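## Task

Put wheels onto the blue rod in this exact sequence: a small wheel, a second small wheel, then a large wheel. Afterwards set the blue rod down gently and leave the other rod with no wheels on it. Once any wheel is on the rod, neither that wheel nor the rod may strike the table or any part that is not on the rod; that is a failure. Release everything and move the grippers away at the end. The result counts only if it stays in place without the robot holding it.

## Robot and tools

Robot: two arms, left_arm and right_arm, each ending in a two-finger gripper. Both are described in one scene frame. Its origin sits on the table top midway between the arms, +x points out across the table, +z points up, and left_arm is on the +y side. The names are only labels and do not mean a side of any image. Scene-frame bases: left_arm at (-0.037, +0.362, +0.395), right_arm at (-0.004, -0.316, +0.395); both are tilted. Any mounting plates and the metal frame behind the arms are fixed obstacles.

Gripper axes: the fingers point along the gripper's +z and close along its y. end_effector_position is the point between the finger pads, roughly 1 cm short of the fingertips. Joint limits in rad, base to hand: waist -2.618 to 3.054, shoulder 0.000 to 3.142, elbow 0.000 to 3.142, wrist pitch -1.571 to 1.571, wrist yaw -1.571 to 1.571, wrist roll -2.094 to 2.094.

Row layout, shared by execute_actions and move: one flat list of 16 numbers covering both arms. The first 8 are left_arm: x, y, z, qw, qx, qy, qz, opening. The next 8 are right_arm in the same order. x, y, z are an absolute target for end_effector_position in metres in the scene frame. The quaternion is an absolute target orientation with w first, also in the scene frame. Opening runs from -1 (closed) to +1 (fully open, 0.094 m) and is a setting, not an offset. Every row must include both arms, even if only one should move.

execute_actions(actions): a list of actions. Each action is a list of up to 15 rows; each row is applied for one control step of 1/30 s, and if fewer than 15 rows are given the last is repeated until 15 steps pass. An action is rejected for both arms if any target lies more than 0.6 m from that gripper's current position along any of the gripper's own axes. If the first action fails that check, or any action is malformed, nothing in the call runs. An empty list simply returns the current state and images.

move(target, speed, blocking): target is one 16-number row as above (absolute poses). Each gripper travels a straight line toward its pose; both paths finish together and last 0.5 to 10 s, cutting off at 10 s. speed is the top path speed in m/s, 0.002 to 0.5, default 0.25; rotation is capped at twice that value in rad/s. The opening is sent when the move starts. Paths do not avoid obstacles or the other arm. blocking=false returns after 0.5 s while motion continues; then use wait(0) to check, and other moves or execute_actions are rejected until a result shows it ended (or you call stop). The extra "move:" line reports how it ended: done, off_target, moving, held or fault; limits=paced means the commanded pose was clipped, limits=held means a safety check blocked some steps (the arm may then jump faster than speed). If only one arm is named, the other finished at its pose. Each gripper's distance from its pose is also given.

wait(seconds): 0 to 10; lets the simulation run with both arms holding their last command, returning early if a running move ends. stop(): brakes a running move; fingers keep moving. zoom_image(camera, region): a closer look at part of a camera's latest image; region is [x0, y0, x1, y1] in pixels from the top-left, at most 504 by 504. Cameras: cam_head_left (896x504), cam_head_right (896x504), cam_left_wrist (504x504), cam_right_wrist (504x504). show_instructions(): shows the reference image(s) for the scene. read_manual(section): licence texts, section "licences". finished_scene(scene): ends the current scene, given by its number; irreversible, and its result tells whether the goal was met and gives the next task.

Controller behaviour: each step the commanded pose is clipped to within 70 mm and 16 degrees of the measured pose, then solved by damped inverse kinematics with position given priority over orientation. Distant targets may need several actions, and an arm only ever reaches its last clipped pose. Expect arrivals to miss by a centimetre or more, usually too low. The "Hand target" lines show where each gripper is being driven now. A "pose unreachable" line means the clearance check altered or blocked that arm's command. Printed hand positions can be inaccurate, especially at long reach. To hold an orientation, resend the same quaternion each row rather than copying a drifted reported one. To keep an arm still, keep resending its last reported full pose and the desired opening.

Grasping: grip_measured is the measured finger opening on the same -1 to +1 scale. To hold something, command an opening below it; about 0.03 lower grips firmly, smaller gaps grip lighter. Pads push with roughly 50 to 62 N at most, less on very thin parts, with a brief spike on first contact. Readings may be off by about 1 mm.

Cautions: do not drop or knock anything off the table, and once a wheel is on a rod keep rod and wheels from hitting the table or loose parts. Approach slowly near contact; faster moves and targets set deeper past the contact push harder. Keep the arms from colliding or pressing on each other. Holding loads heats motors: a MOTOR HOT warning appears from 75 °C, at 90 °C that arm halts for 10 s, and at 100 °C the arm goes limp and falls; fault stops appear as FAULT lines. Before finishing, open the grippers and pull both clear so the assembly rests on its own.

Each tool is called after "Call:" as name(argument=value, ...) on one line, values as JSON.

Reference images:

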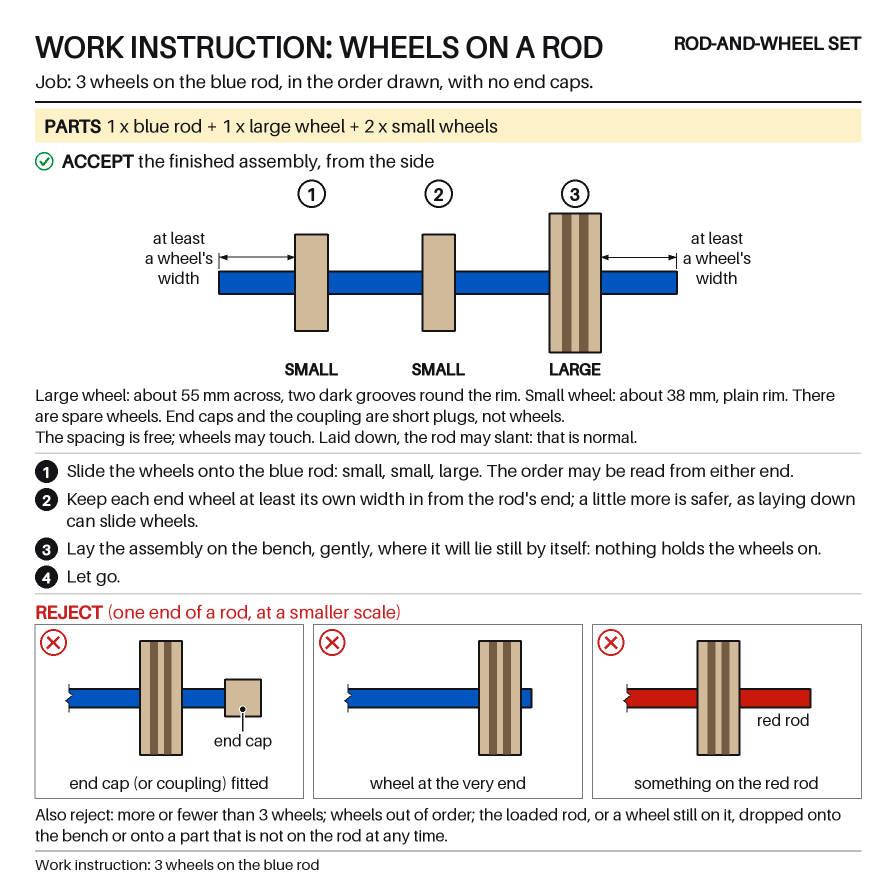

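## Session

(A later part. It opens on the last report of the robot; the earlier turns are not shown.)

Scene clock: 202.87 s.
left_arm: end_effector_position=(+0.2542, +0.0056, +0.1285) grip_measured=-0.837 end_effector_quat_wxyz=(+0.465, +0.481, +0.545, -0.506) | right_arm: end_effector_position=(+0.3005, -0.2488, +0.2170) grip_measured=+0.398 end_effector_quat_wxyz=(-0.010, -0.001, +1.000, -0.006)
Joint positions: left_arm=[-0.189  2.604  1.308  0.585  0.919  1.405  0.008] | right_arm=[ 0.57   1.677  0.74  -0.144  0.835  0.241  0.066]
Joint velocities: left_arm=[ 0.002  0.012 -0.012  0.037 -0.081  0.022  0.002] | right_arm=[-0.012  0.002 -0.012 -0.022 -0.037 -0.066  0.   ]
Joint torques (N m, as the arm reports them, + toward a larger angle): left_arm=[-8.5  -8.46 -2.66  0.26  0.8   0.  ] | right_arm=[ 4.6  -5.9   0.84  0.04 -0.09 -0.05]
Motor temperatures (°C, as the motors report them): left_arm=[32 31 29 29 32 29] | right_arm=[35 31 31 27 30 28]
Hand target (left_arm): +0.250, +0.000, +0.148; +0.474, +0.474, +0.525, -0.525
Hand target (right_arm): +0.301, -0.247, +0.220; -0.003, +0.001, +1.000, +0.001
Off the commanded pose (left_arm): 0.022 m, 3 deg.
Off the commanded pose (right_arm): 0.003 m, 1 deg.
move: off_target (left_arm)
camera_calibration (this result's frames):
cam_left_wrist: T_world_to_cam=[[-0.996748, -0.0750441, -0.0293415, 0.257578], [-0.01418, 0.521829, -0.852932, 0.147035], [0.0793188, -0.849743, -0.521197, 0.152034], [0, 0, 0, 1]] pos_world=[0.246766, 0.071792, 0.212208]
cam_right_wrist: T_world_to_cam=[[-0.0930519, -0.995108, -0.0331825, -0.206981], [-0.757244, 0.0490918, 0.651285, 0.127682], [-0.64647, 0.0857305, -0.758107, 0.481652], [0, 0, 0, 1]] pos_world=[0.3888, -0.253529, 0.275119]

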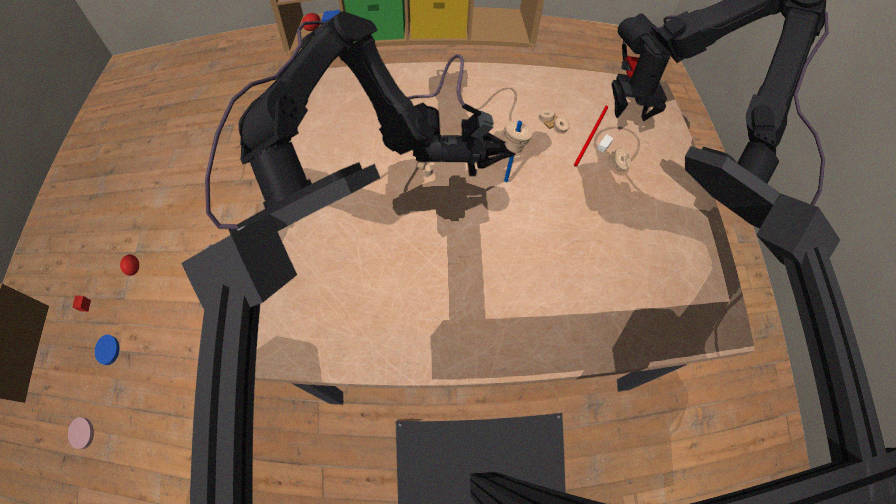

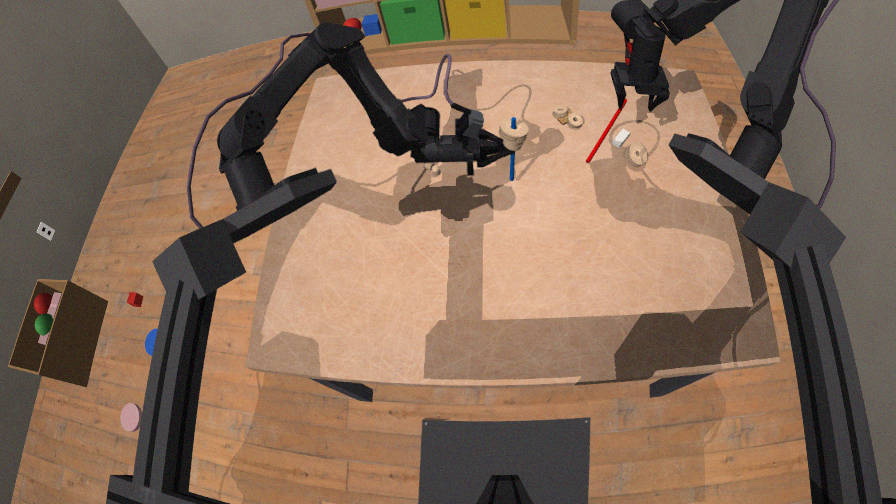

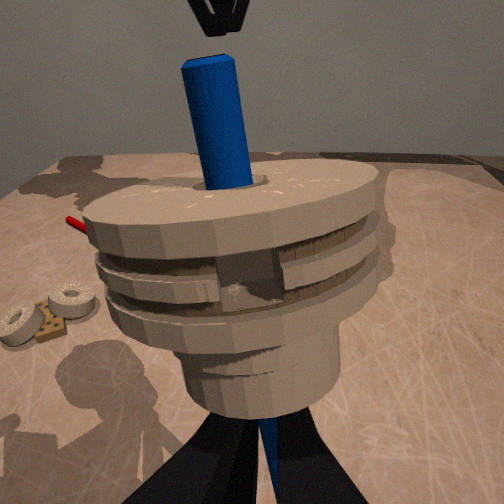

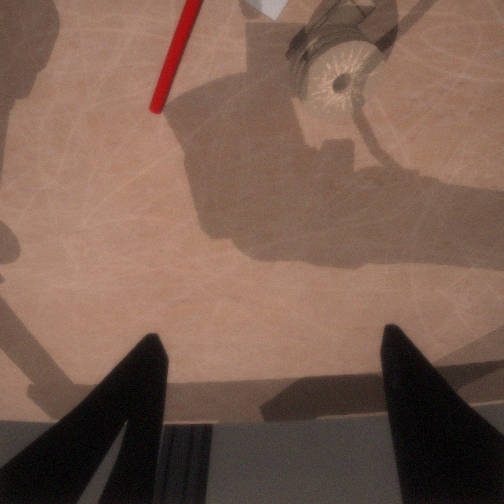

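Call:
move(target=[0.25,0,0.12,0.0616,0.7044,0.7044,-0.0616,-0.9, 0.3,-0.25,0.22,0,0,1,0,0.4], speed=0.25)

Call:
move(target=[0.25,0,0.06,0.0616,0.7044,0.7044,-0.0616,-0.9, 0.3,-0.25,0.22,0,0,1,0,0.4], speed=0.06)

Scene clock: 206.53 s.
left_arm: end_effector_position=(+0.2501, +0.0142, +0.1131) grip_measured=-0.837 end_effector_quat_wxyz=(+0.054, +0.701, +0.709, -0.052) | right_arm: end_effector_position=(+0.2974, -0.2485, +0.2162) grip_measured=+0.398 end_effector_quat_wxyz=(-0.009, -0.007, +1.000, -0.005)
Joint positions: left_arm=[-0.664  2.535  1.462  0.037 -0.741  1.089  0.008] | right_arm=[ 0.57   1.677  0.726 -0.129  0.834  0.228  0.066]
Joint velocities: left_arm=[ 0.002 -0.002 -0.002 -0.037  0.066  0.022  0.   ] | right_arm=[-0.017  0.007  0.007  0.066 -0.066  0.007  0.001]
Joint torques (N m, as the arm reports them, + toward a larger angle): left_arm=[-11.07  -7.1    3.36   0.14   0.09  -0.08] | right_arm=[ 4.3  -6.48  0.66  0.08 -0.05 -0.05]
Motor temperatures (°C, as the motors report them): left_arm=[33 31 29 29 31 29] | right_arm=[34 31 31 27 30 28]
Hand target (left_arm): +0.250, +0.001, +0.122; +0.065, +0.703, +0.706, -0.058
Hand target (right_arm): +0.300, -0.250, +0.220; -0.000, +0.000, +1.000, -0.000
Off the commanded pose (left_arm): 0.016 m, 1 deg.
Off the commanded pose (right_arm): 0.005 m, 1 deg.
move: off_target (left_arm)
camera_calibration (this result's frames):
cam_left_wrist: T_world_to_cam=[[-0.990976, 0.10985, -0.0768138, 0.254961], [0.0780514, 0.938773, 0.335579, -0.0340355], [0.108974, 0.326555, -0.938875, 0.174765], [0, 0, 0, 1]] pos_world=[0.236272, -0.0531261, 0.195088]
cam_right_wrist: T_world_to_cam=[[-0.0812536, -0.996098, -0.0344451, -0.210445], [-0.758209, 0.039343, 0.650824, 0.123788], [-0.646929, 0.0789984, -0.758447, 0.477536], [0, 0, 0, 1]] pos_world=[0.38569, -0.252218, 0.274373]

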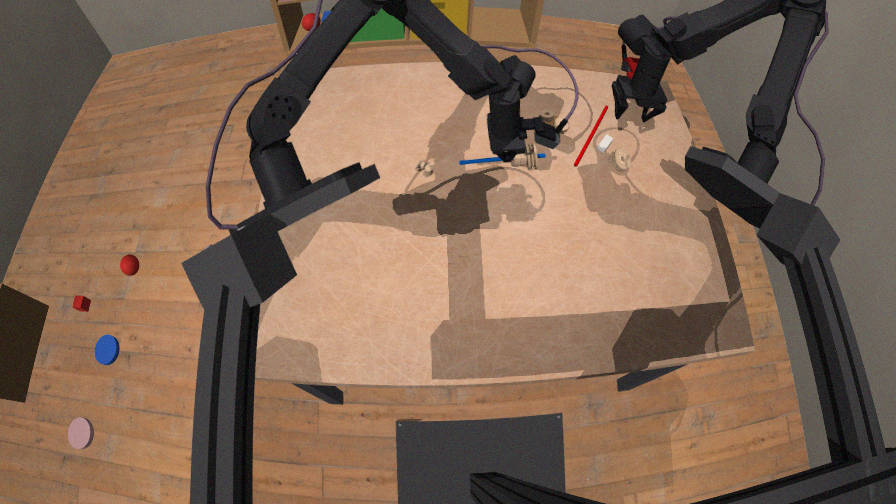

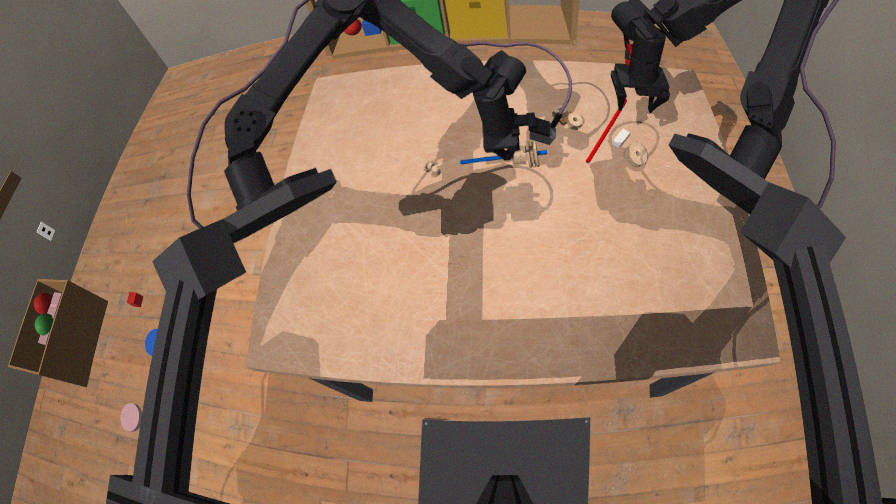

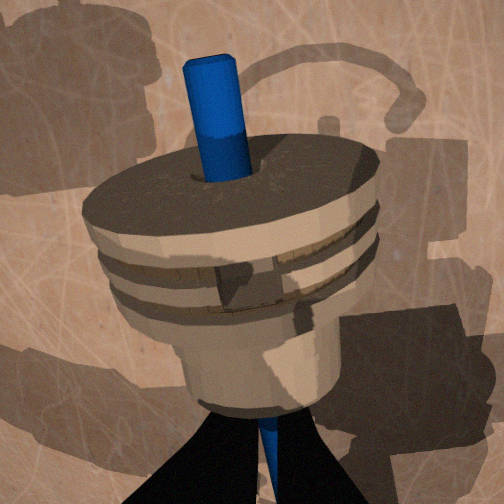

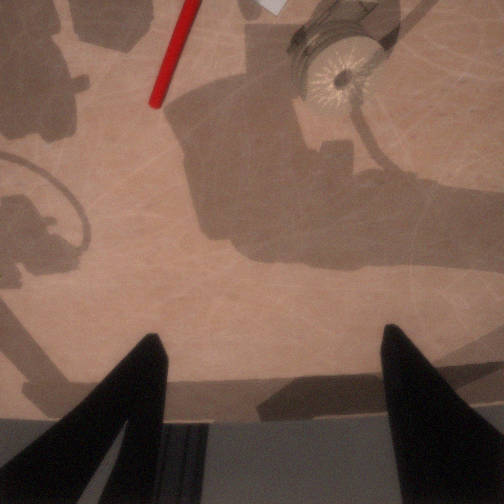

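Scene clock: 207.80 s.
left_arm: end_effector_position=(+0.2439, +0.0143, +0.0548) grip_measured=-0.837 end_effector_quat_wxyz=(+0.042, +0.706, +0.705, -0.053) | right_arm: end_effector_position=(+0.2975, -0.2485, +0.2162) grip_measured=+0.398 end_effector_quat_wxyz=(-0.009, -0.007, +1.000, -0.005)
Joint positions: left_arm=[-0.573  2.686  1.587  0.101 -0.701  1.181  0.008] | right_arm=[ 0.57   1.677  0.726 -0.128  0.834  0.228  0.066]
Joint velocities: left_arm=[-0.017 -0.012 -0.017  0.007  0.022 -0.007 -0.001] | right_arm=[-0.012 -0.012  0.007  0.051 -0.11  -0.066  0.001]
Joint torques (N m, as the arm reports them, + toward a larger angle): left_arm=[-10.29  -7.14   2.87   0.28   0.22   0.01] | right_arm=[ 4.2  -6.41  0.9   0.02 -0.04 -0.07]
Motor temperatures (°C, as the motors report them): left_arm=[33 31 29 29 31 29] | right_arm=[34 31 30 27 30 28]
Hand target (left_arm): +0.249, +0.000, +0.061; +0.061, +0.705, +0.704, -0.062
Hand target (right_arm): +0.300, -0.250, +0.220; -0.000, +0.000, +1.000, -0.000
Off the commanded pose (left_arm): 0.016 m, 2 deg.
Off the commanded pose (right_arm): 0.005 m, 1 deg.
move: off_target (left_arm)
camera_calibration (this result's frames):
cam_left_wrist: T_world_to_cam=[[-0.99062, 0.1231, -0.0593115, 0.243042], [0.0948965, 0.932091, 0.349573, -0.0188426], [0.0983161, 0.340666, -0.93503, 0.122854], [0, 0, 0, 1]] pos_world=[0.230472, -0.0542076, 0.135874]
cam_right_wrist: T_world_to_cam=[[-0.0815248, -0.996073, -0.0345215, -0.210318], [-0.758361, 0.0395195, 0.650635, 0.123972], [-0.646716, 0.0792227, -0.758605, 0.477606], [0, 0, 0, 1]] pos_world=[0.385745, -0.252229, 0.274393]

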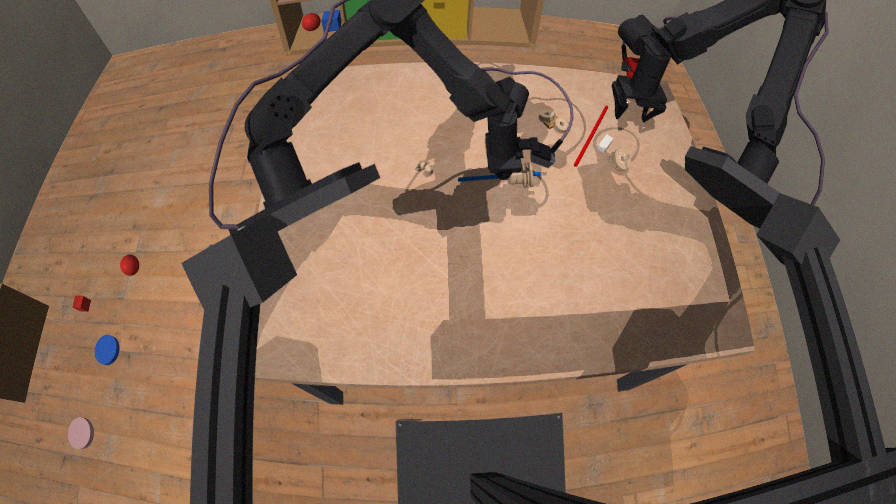

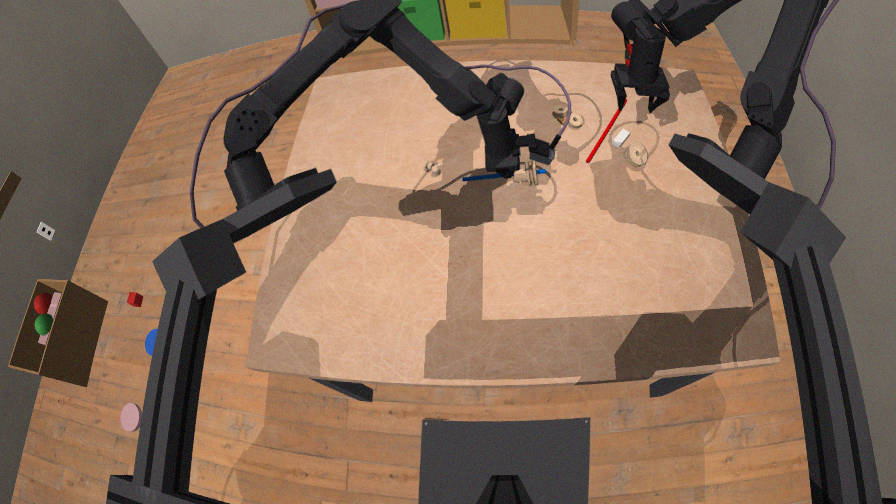

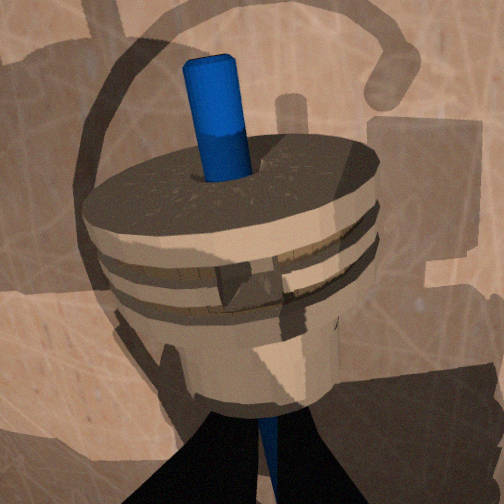

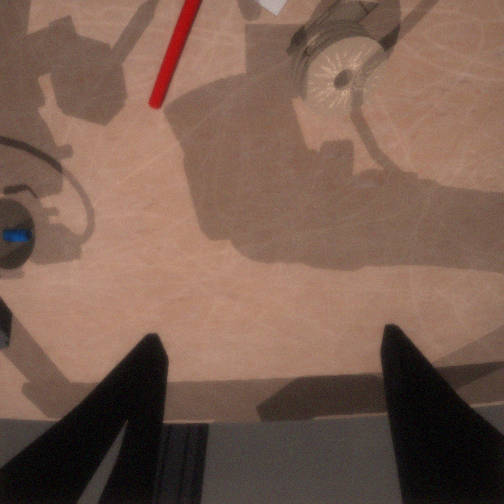

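Call:
move(target=[0.25,0,0.040,0.0616,0.7044,0.7044,-0.0616,-0.9, 0.3,-0.25,0.22,0,0,1,0,0.4], speed=0.012)

Scene clock: 209.87 s.
left_arm: end_effector_position=(+0.2465, +0.0132, +0.0367) grip_measured=-0.837 end_effector_quat_wxyz=(+0.045, +0.705, +0.706, -0.052) | right_arm: end_effector_position=(+0.2975, -0.2485, +0.2162) grip_measured=+0.398 end_effector_quat_wxyz=(-0.009, -0.007, +1.000, -0.005)
Joint positions: left_arm=[-0.544  2.734  1.64   0.124 -0.683  1.216  0.008] | right_arm=[ 0.57   1.677  0.726 -0.128  0.834  0.228  0.066]
Joint velocities: left_arm=[-0.007 -0.007 -0.002 -0.007  0.007 -0.081  0.   ] | right_arm=[ 0.002  0.007  0.002 -0.022 -0.007 -0.051  0.001]
Joint torques (N m, as the arm reports them, + toward a larger angle): left_arm=[-10.07  -6.95   2.84   0.25   0.2    0.04] | right_arm=[ 4.61 -6.77  0.78  0.04 -0.05 -0.02]
Motor temperatures (°C, as the motors report them): left_arm=[33 31 29 29 31 29] | right_arm=[34 31 30 27 30 28]
Hand target (left_arm): +0.250, +0.000, +0.041; +0.062, +0.704, +0.705, -0.062
Hand target (right_arm): +0.300, -0.250, +0.220; -0.000, +0.000, +1.000, -0.000
Off the commanded pose (left_arm): 0.014 m, 2 deg.
Off the commanded pose (right_arm): 0.005 m, 1 deg.
move: off_target (left_arm)
camera_calibration (this result's frames):
cam_left_wrist: T_world_to_cam=[[-0.99069, 0.12023, -0.0638525, 0.244986], [0.0909916, 0.933692, 0.346325, -0.010711], [0.101257, 0.33729, -0.935939, 0.105365], [0, 0, 0, 1]] pos_world=[0.233011, -0.0549926, 0.117968]
cam_right_wrist: T_world_to_cam=[[-0.0815248, -0.996073, -0.0345215, -0.210318], [-0.758361, 0.0395195, 0.650635, 0.123972], [-0.646716, 0.0792227, -0.758605, 0.477606], [0, 0, 0, 1]] pos_world=[0.385745, -0.252229, 0.274393]

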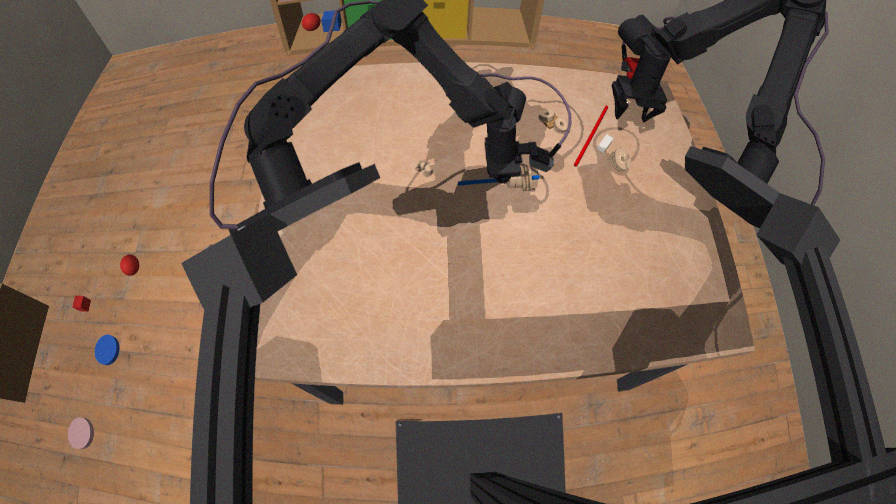

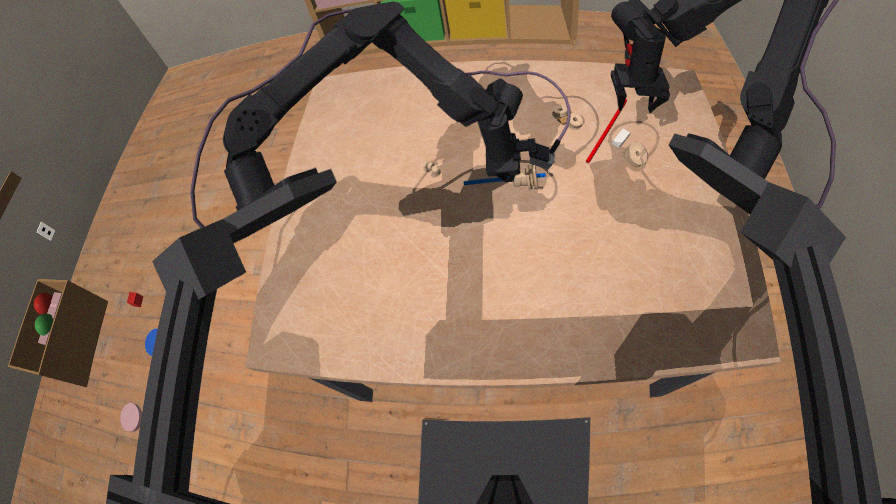

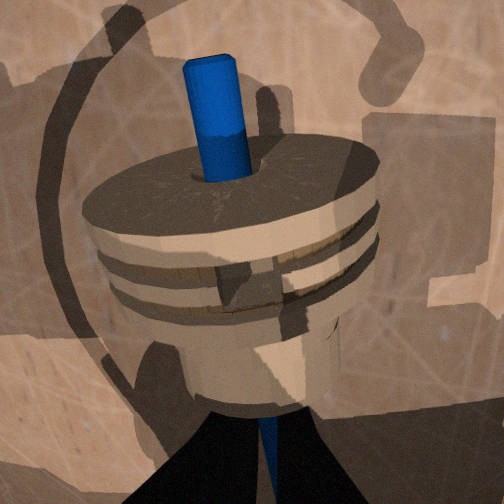

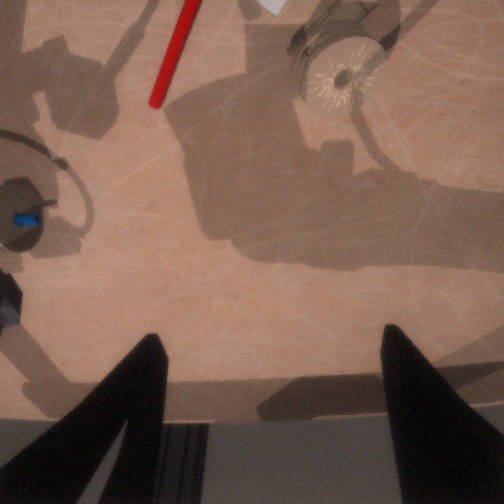

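Call:
move(target=[0.25,0,0.034,0.0616,0.7044,0.7044,-0.0616,-0.9, 0.3,-0.25,0.22,0,0,1,0,0.4], speed=0.006)

Scene clock: 213.37 s.
left_arm: end_effector_position=(+0.2507, +0.0151, +0.0305) grip_measured=-0.837 end_effector_quat_wxyz=(+0.047, +0.702, +0.709, -0.051) | right_arm: end_effector_position=(+0.2975, -0.2485, +0.2162) grip_measured=+0.398 end_effector_quat_wxyz=(-0.009, -0.007, +1.000, -0.005)
Joint positions: left_arm=[-0.53   2.742  1.656  0.131 -0.675  1.226  0.008] | right_arm=[ 0.57   1.677  0.726 -0.128  0.834  0.228  0.066]
Joint velocities: left_arm=[-0.007  0.007 -0.017  0.022  0.022  0.007  0.   ] | right_arm=[-0.017 -0.012  0.002 -0.066 -0.022 -0.022  0.   ]
Joint torques (N m, as the arm reports them, + toward a larger angle): left_arm=[-10.45  -6.43   2.7    0.28   0.22   0.04] | right_arm=[ 4.36 -6.42  0.69  0.04 -0.03  0.  ]
Motor temperatures (°C, as the motors report them): left_arm=[33 31 29 29 31 29] | right_arm=[33 31 30 27 30 28]
Hand target (left_arm): +0.250, +0.000, +0.035; +0.061, +0.705, +0.704, -0.062
Hand target (right_arm): +0.300, -0.250, +0.220; -0.000, +0.000, +1.000, -0.000
Off the commanded pose (left_arm): 0.016 m, 2 deg.
Off the commanded pose (right_arm): 0.005 m, 1 deg.
move: off_target (left_arm)
camera_calibration (this result's frames):
cam_left_wrist: T_world_to_cam=[[-0.991464, 0.111962, -0.0668118, 0.24893], [0.0822176, 0.934592, 0.34609, -0.00856697], [0.101191, 0.337643, -0.935819, 0.0985781], [0, 0, 0, 1]] pos_world=[0.237534, -0.0531482, 0.111848]
cam_right_wrist: T_world_to_cam=[[-0.0815248, -0.996073, -0.0345215, -0.210318], [-0.758361, 0.0395195, 0.650635, 0.123972], [-0.646716, 0.0792227, -0.758605, 0.477606], [0, 0, 0, 1]] pos_world=[0.385745, -0.252229, 0.274393]

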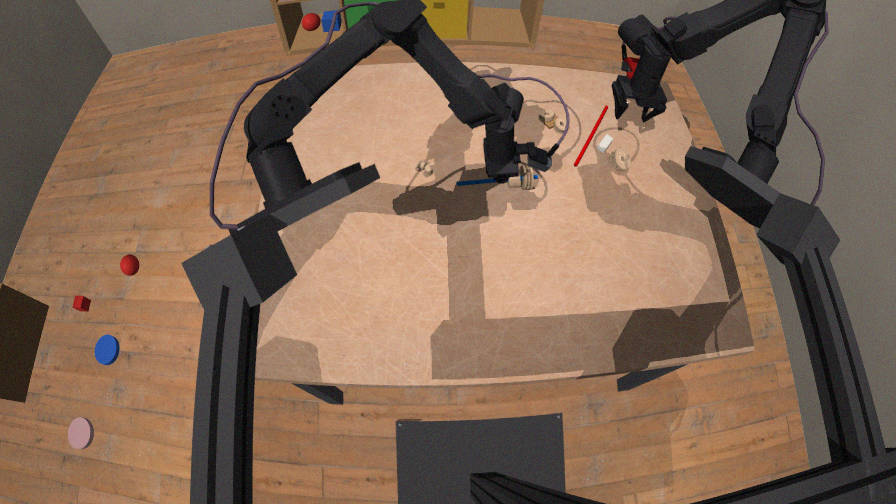

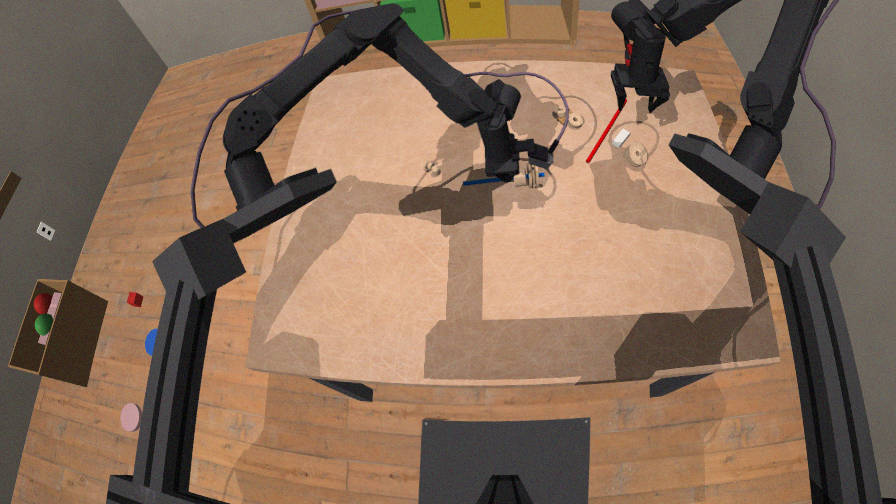

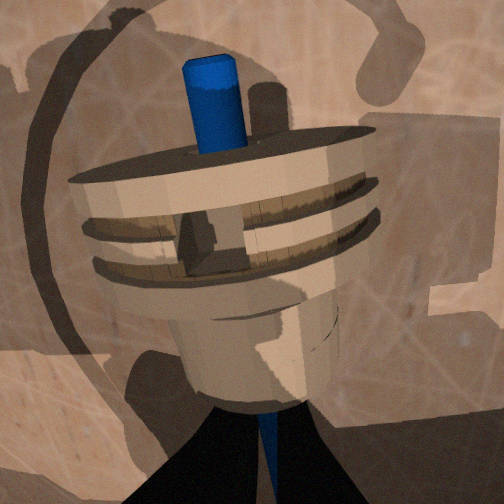

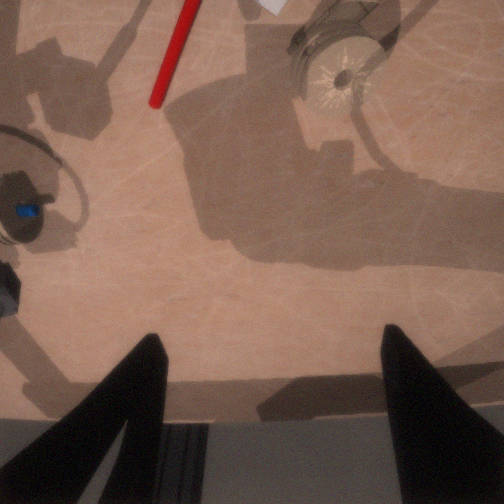

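Call:
move(target=[0.25,0,0.034,0.0616,0.7044,0.7044,-0.0616,-0.6, 0.3,-0.25,0.22,0,0,1,0,0.4])

Call:
move(target=[0.25,0.015,0.036,0.0616,0.7044,0.7044,-0.0616,-0.6, 0.3,-0.25,0.22,0,0,1,0,0.4], speed=0.03)

Scene clock: 215.30 s.
left_arm: end_effector_position=(+0.2512, +0.0182, +0.0277) grip_measured=-0.603 end_effector_quat_wxyz=(+0.044, +0.700, +0.710, -0.051) | right_arm: end_effector_position=(+0.2975, -0.2485, +0.2162) grip_measured=+0.398 end_effector_quat_wxyz=(-0.009, -0.007, +1.000, -0.005)
Joint positions: left_arm=[-0.522  2.742  1.656  0.131 -0.673  1.227  0.019] | right_arm=[ 0.57   1.677  0.726 -0.128  0.834  0.228  0.066]
Joint velocities: left_arm=[ 0.007 -0.012  0.007 -0.007  0.007 -0.007  0.   ] | right_arm=[ 0.007 -0.007 -0.007  0.022  0.022  0.007 -0.001]
Joint torques (N m, as the arm reports them, + toward a larger angle): left_arm=[-11.    -6.45   2.55   0.28   0.26   0.07] | right_arm=[ 4.41 -6.4   0.82  0.02 -0.02 -0.05]
Motor temperatures (°C, as the motors report them): left_arm=[33 31 29 29 31 29] | right_arm=[33 31 30 27 30 28]
Hand target (left_arm): +0.250, +0.001, +0.035; +0.061, +0.705, +0.704, -0.062
Hand target (right_arm): +0.300, -0.250, +0.220; -0.000, +0.000, +1.000, -0.000
Off the commanded pose (left_arm): 0.019 m, 2 deg.
Off the commanded pose (right_arm): 0.005 m, 1 deg.
move: off_target (left_arm)
camera_calibration (this result's frames):
cam_left_wrist: T_world_to_cam=[[-0.99214, 0.108088, -0.0630421, 0.248994], [0.079544, 0.933718, 0.34906, -0.00987471], [0.0965929, 0.341301, -0.934978, 0.095953], [0, 0, 0, 1]] pos_world=[0.238555, -0.0504421, 0.108858]
cam_right_wrist: T_world_to_cam=[[-0.0815248, -0.996073, -0.0345215, -0.210318], [-0.758361, 0.0395195, 0.650635, 0.123972], [-0.646716, 0.0792227, -0.758605, 0.477606], [0, 0, 0, 1]] pos_world=[0.385745, -0.252229, 0.274393]

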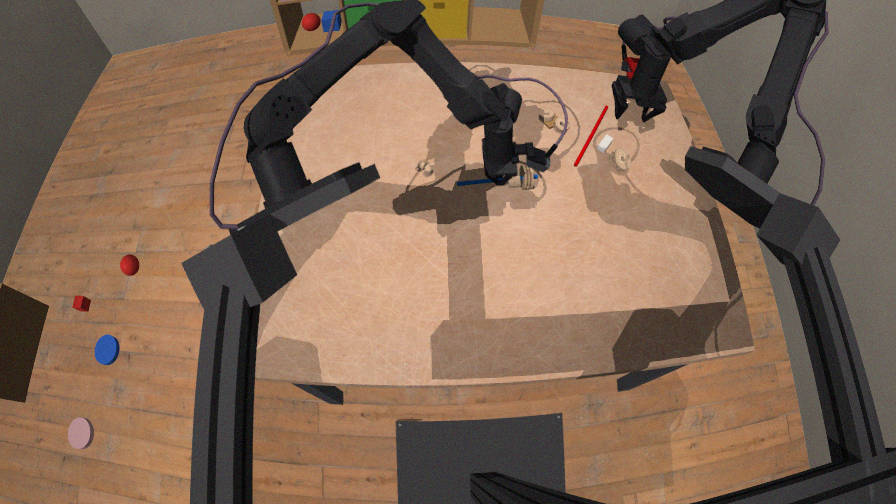

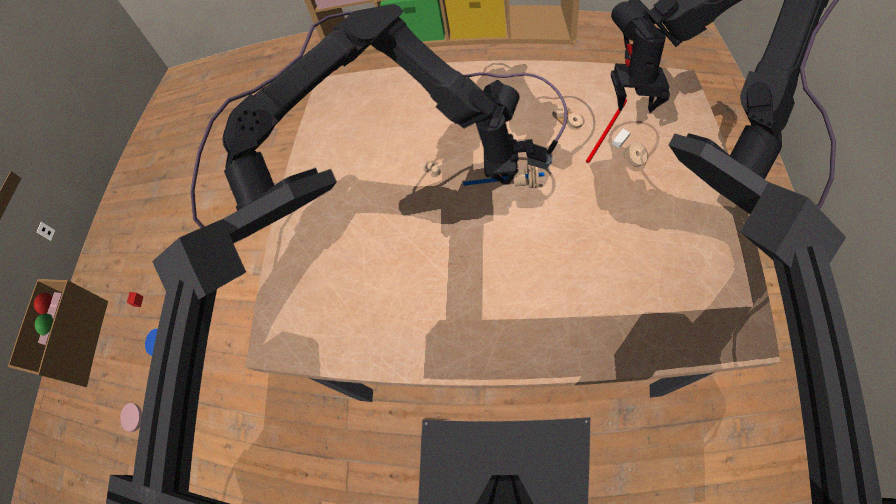

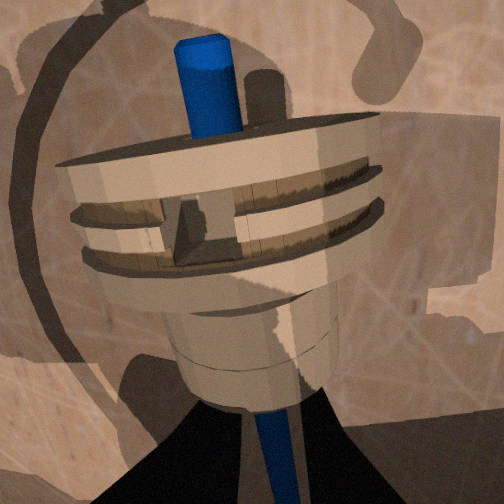

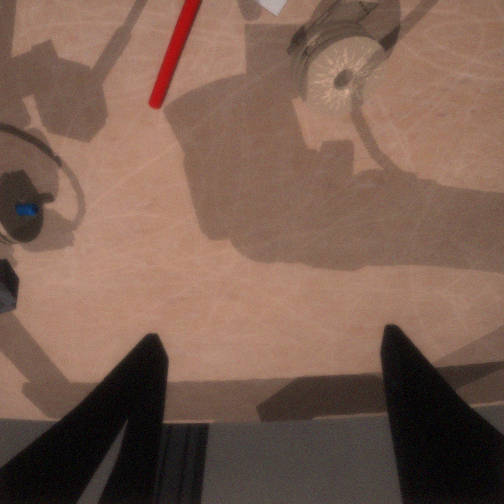

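Scene clock: 216.47 s.
left_arm: end_effector_position=(+0.2496, +0.0229, +0.0259) grip_measured=-0.603 end_effector_quat_wxyz=(+0.049, +0.700, +0.710, -0.052) | right_arm: end_effector_position=(+0.2975, -0.2485, +0.2162) grip_measured=+0.398 end_effector_quat_wxyz=(-0.009, -0.007, +1.000, -0.005)
Joint positions: left_arm=[-0.512  2.732  1.621  0.172 -0.663  1.244  0.019] | right_arm=[ 0.57   1.677  0.726 -0.128  0.834  0.228  0.066]
Joint velocities: left_arm=[ 0.002 -0.027 -0.017 -0.037  0.007  0.022 -0.   ] | right_arm=[-0.007 -0.012  0.002 -0.007 -0.022  0.007 -0.001]
Joint torques (N m, as the arm reports them, + toward a larger angle): left_arm=[-10.26  -9.07  -0.84   0.27   0.23   0.05] | right_arm=[ 4.25 -6.6   0.89  0.03 -0.04 -0.02]
Motor temperatures (°C, as the motors report them): left_arm=[33 31 29 29 31 29] | right_arm=[33 31 30 27 30 28]
Hand target (left_arm): +0.250, +0.015, +0.036; +0.061, +0.704, +0.705, -0.062
Hand target (right_arm): +0.300, -0.250, +0.220; -0.000, +0.000, +1.000, -0.000
Off the commanded pose (left_arm): 0.013 m, 2 deg.
Off the commanded pose (right_arm): 0.005 m, 1 deg.
move: off_target (left_arm)
camera_calibration (this result's frames):
cam_left_wrist: T_world_to_cam=[[-0.991745, 0.107719, -0.0695622, 0.246887], [0.0775894, 0.936025, 0.343274, -0.0129739], [0.102089, 0.335043, -0.936656, 0.0916069], [0, 0, 0, 1]] pos_world=[0.236503, -0.0451428, 0.107432]
cam_right_wrist: T_world_to_cam=[[-0.0815248, -0.996073, -0.0345215, -0.210318], [-0.758361, 0.0395195, 0.650635, 0.123972], [-0.646716, 0.0792227, -0.758605, 0.477606], [0, 0, 0, 1]] pos_world=[0.385745, -0.252229, 0.274393]

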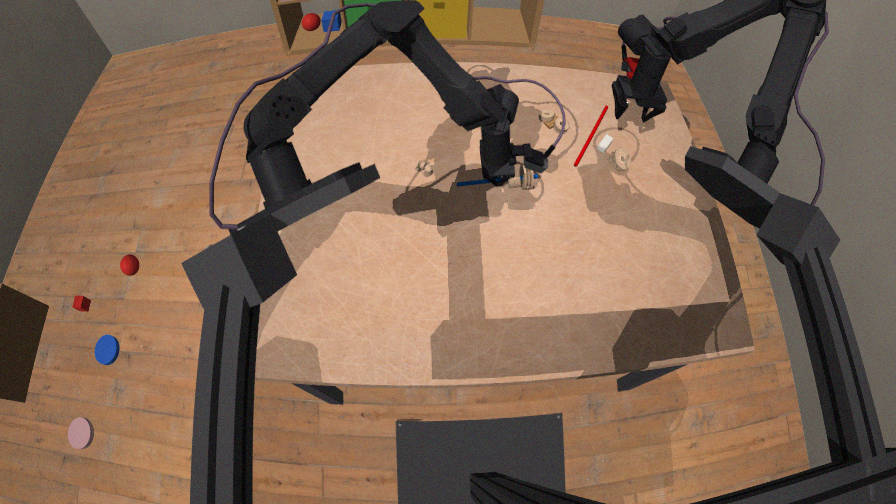

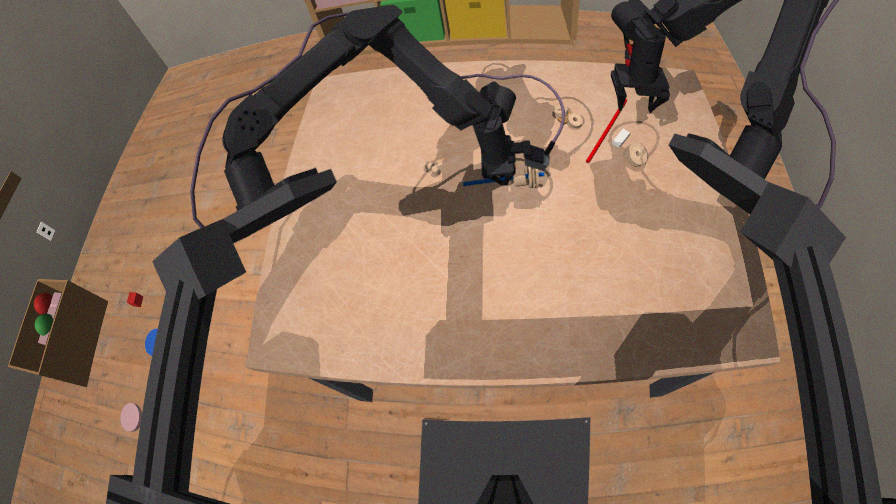

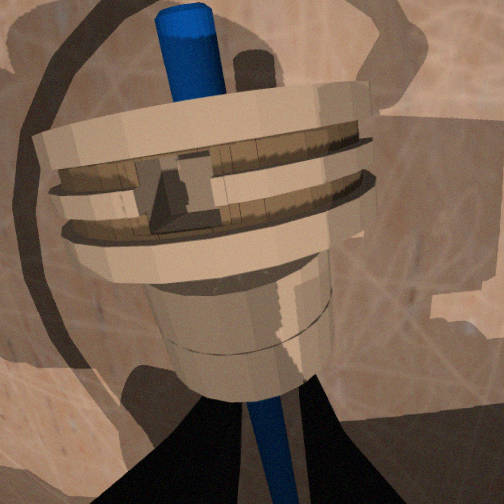

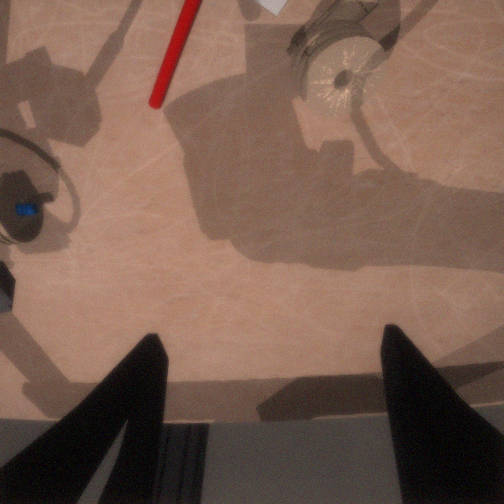

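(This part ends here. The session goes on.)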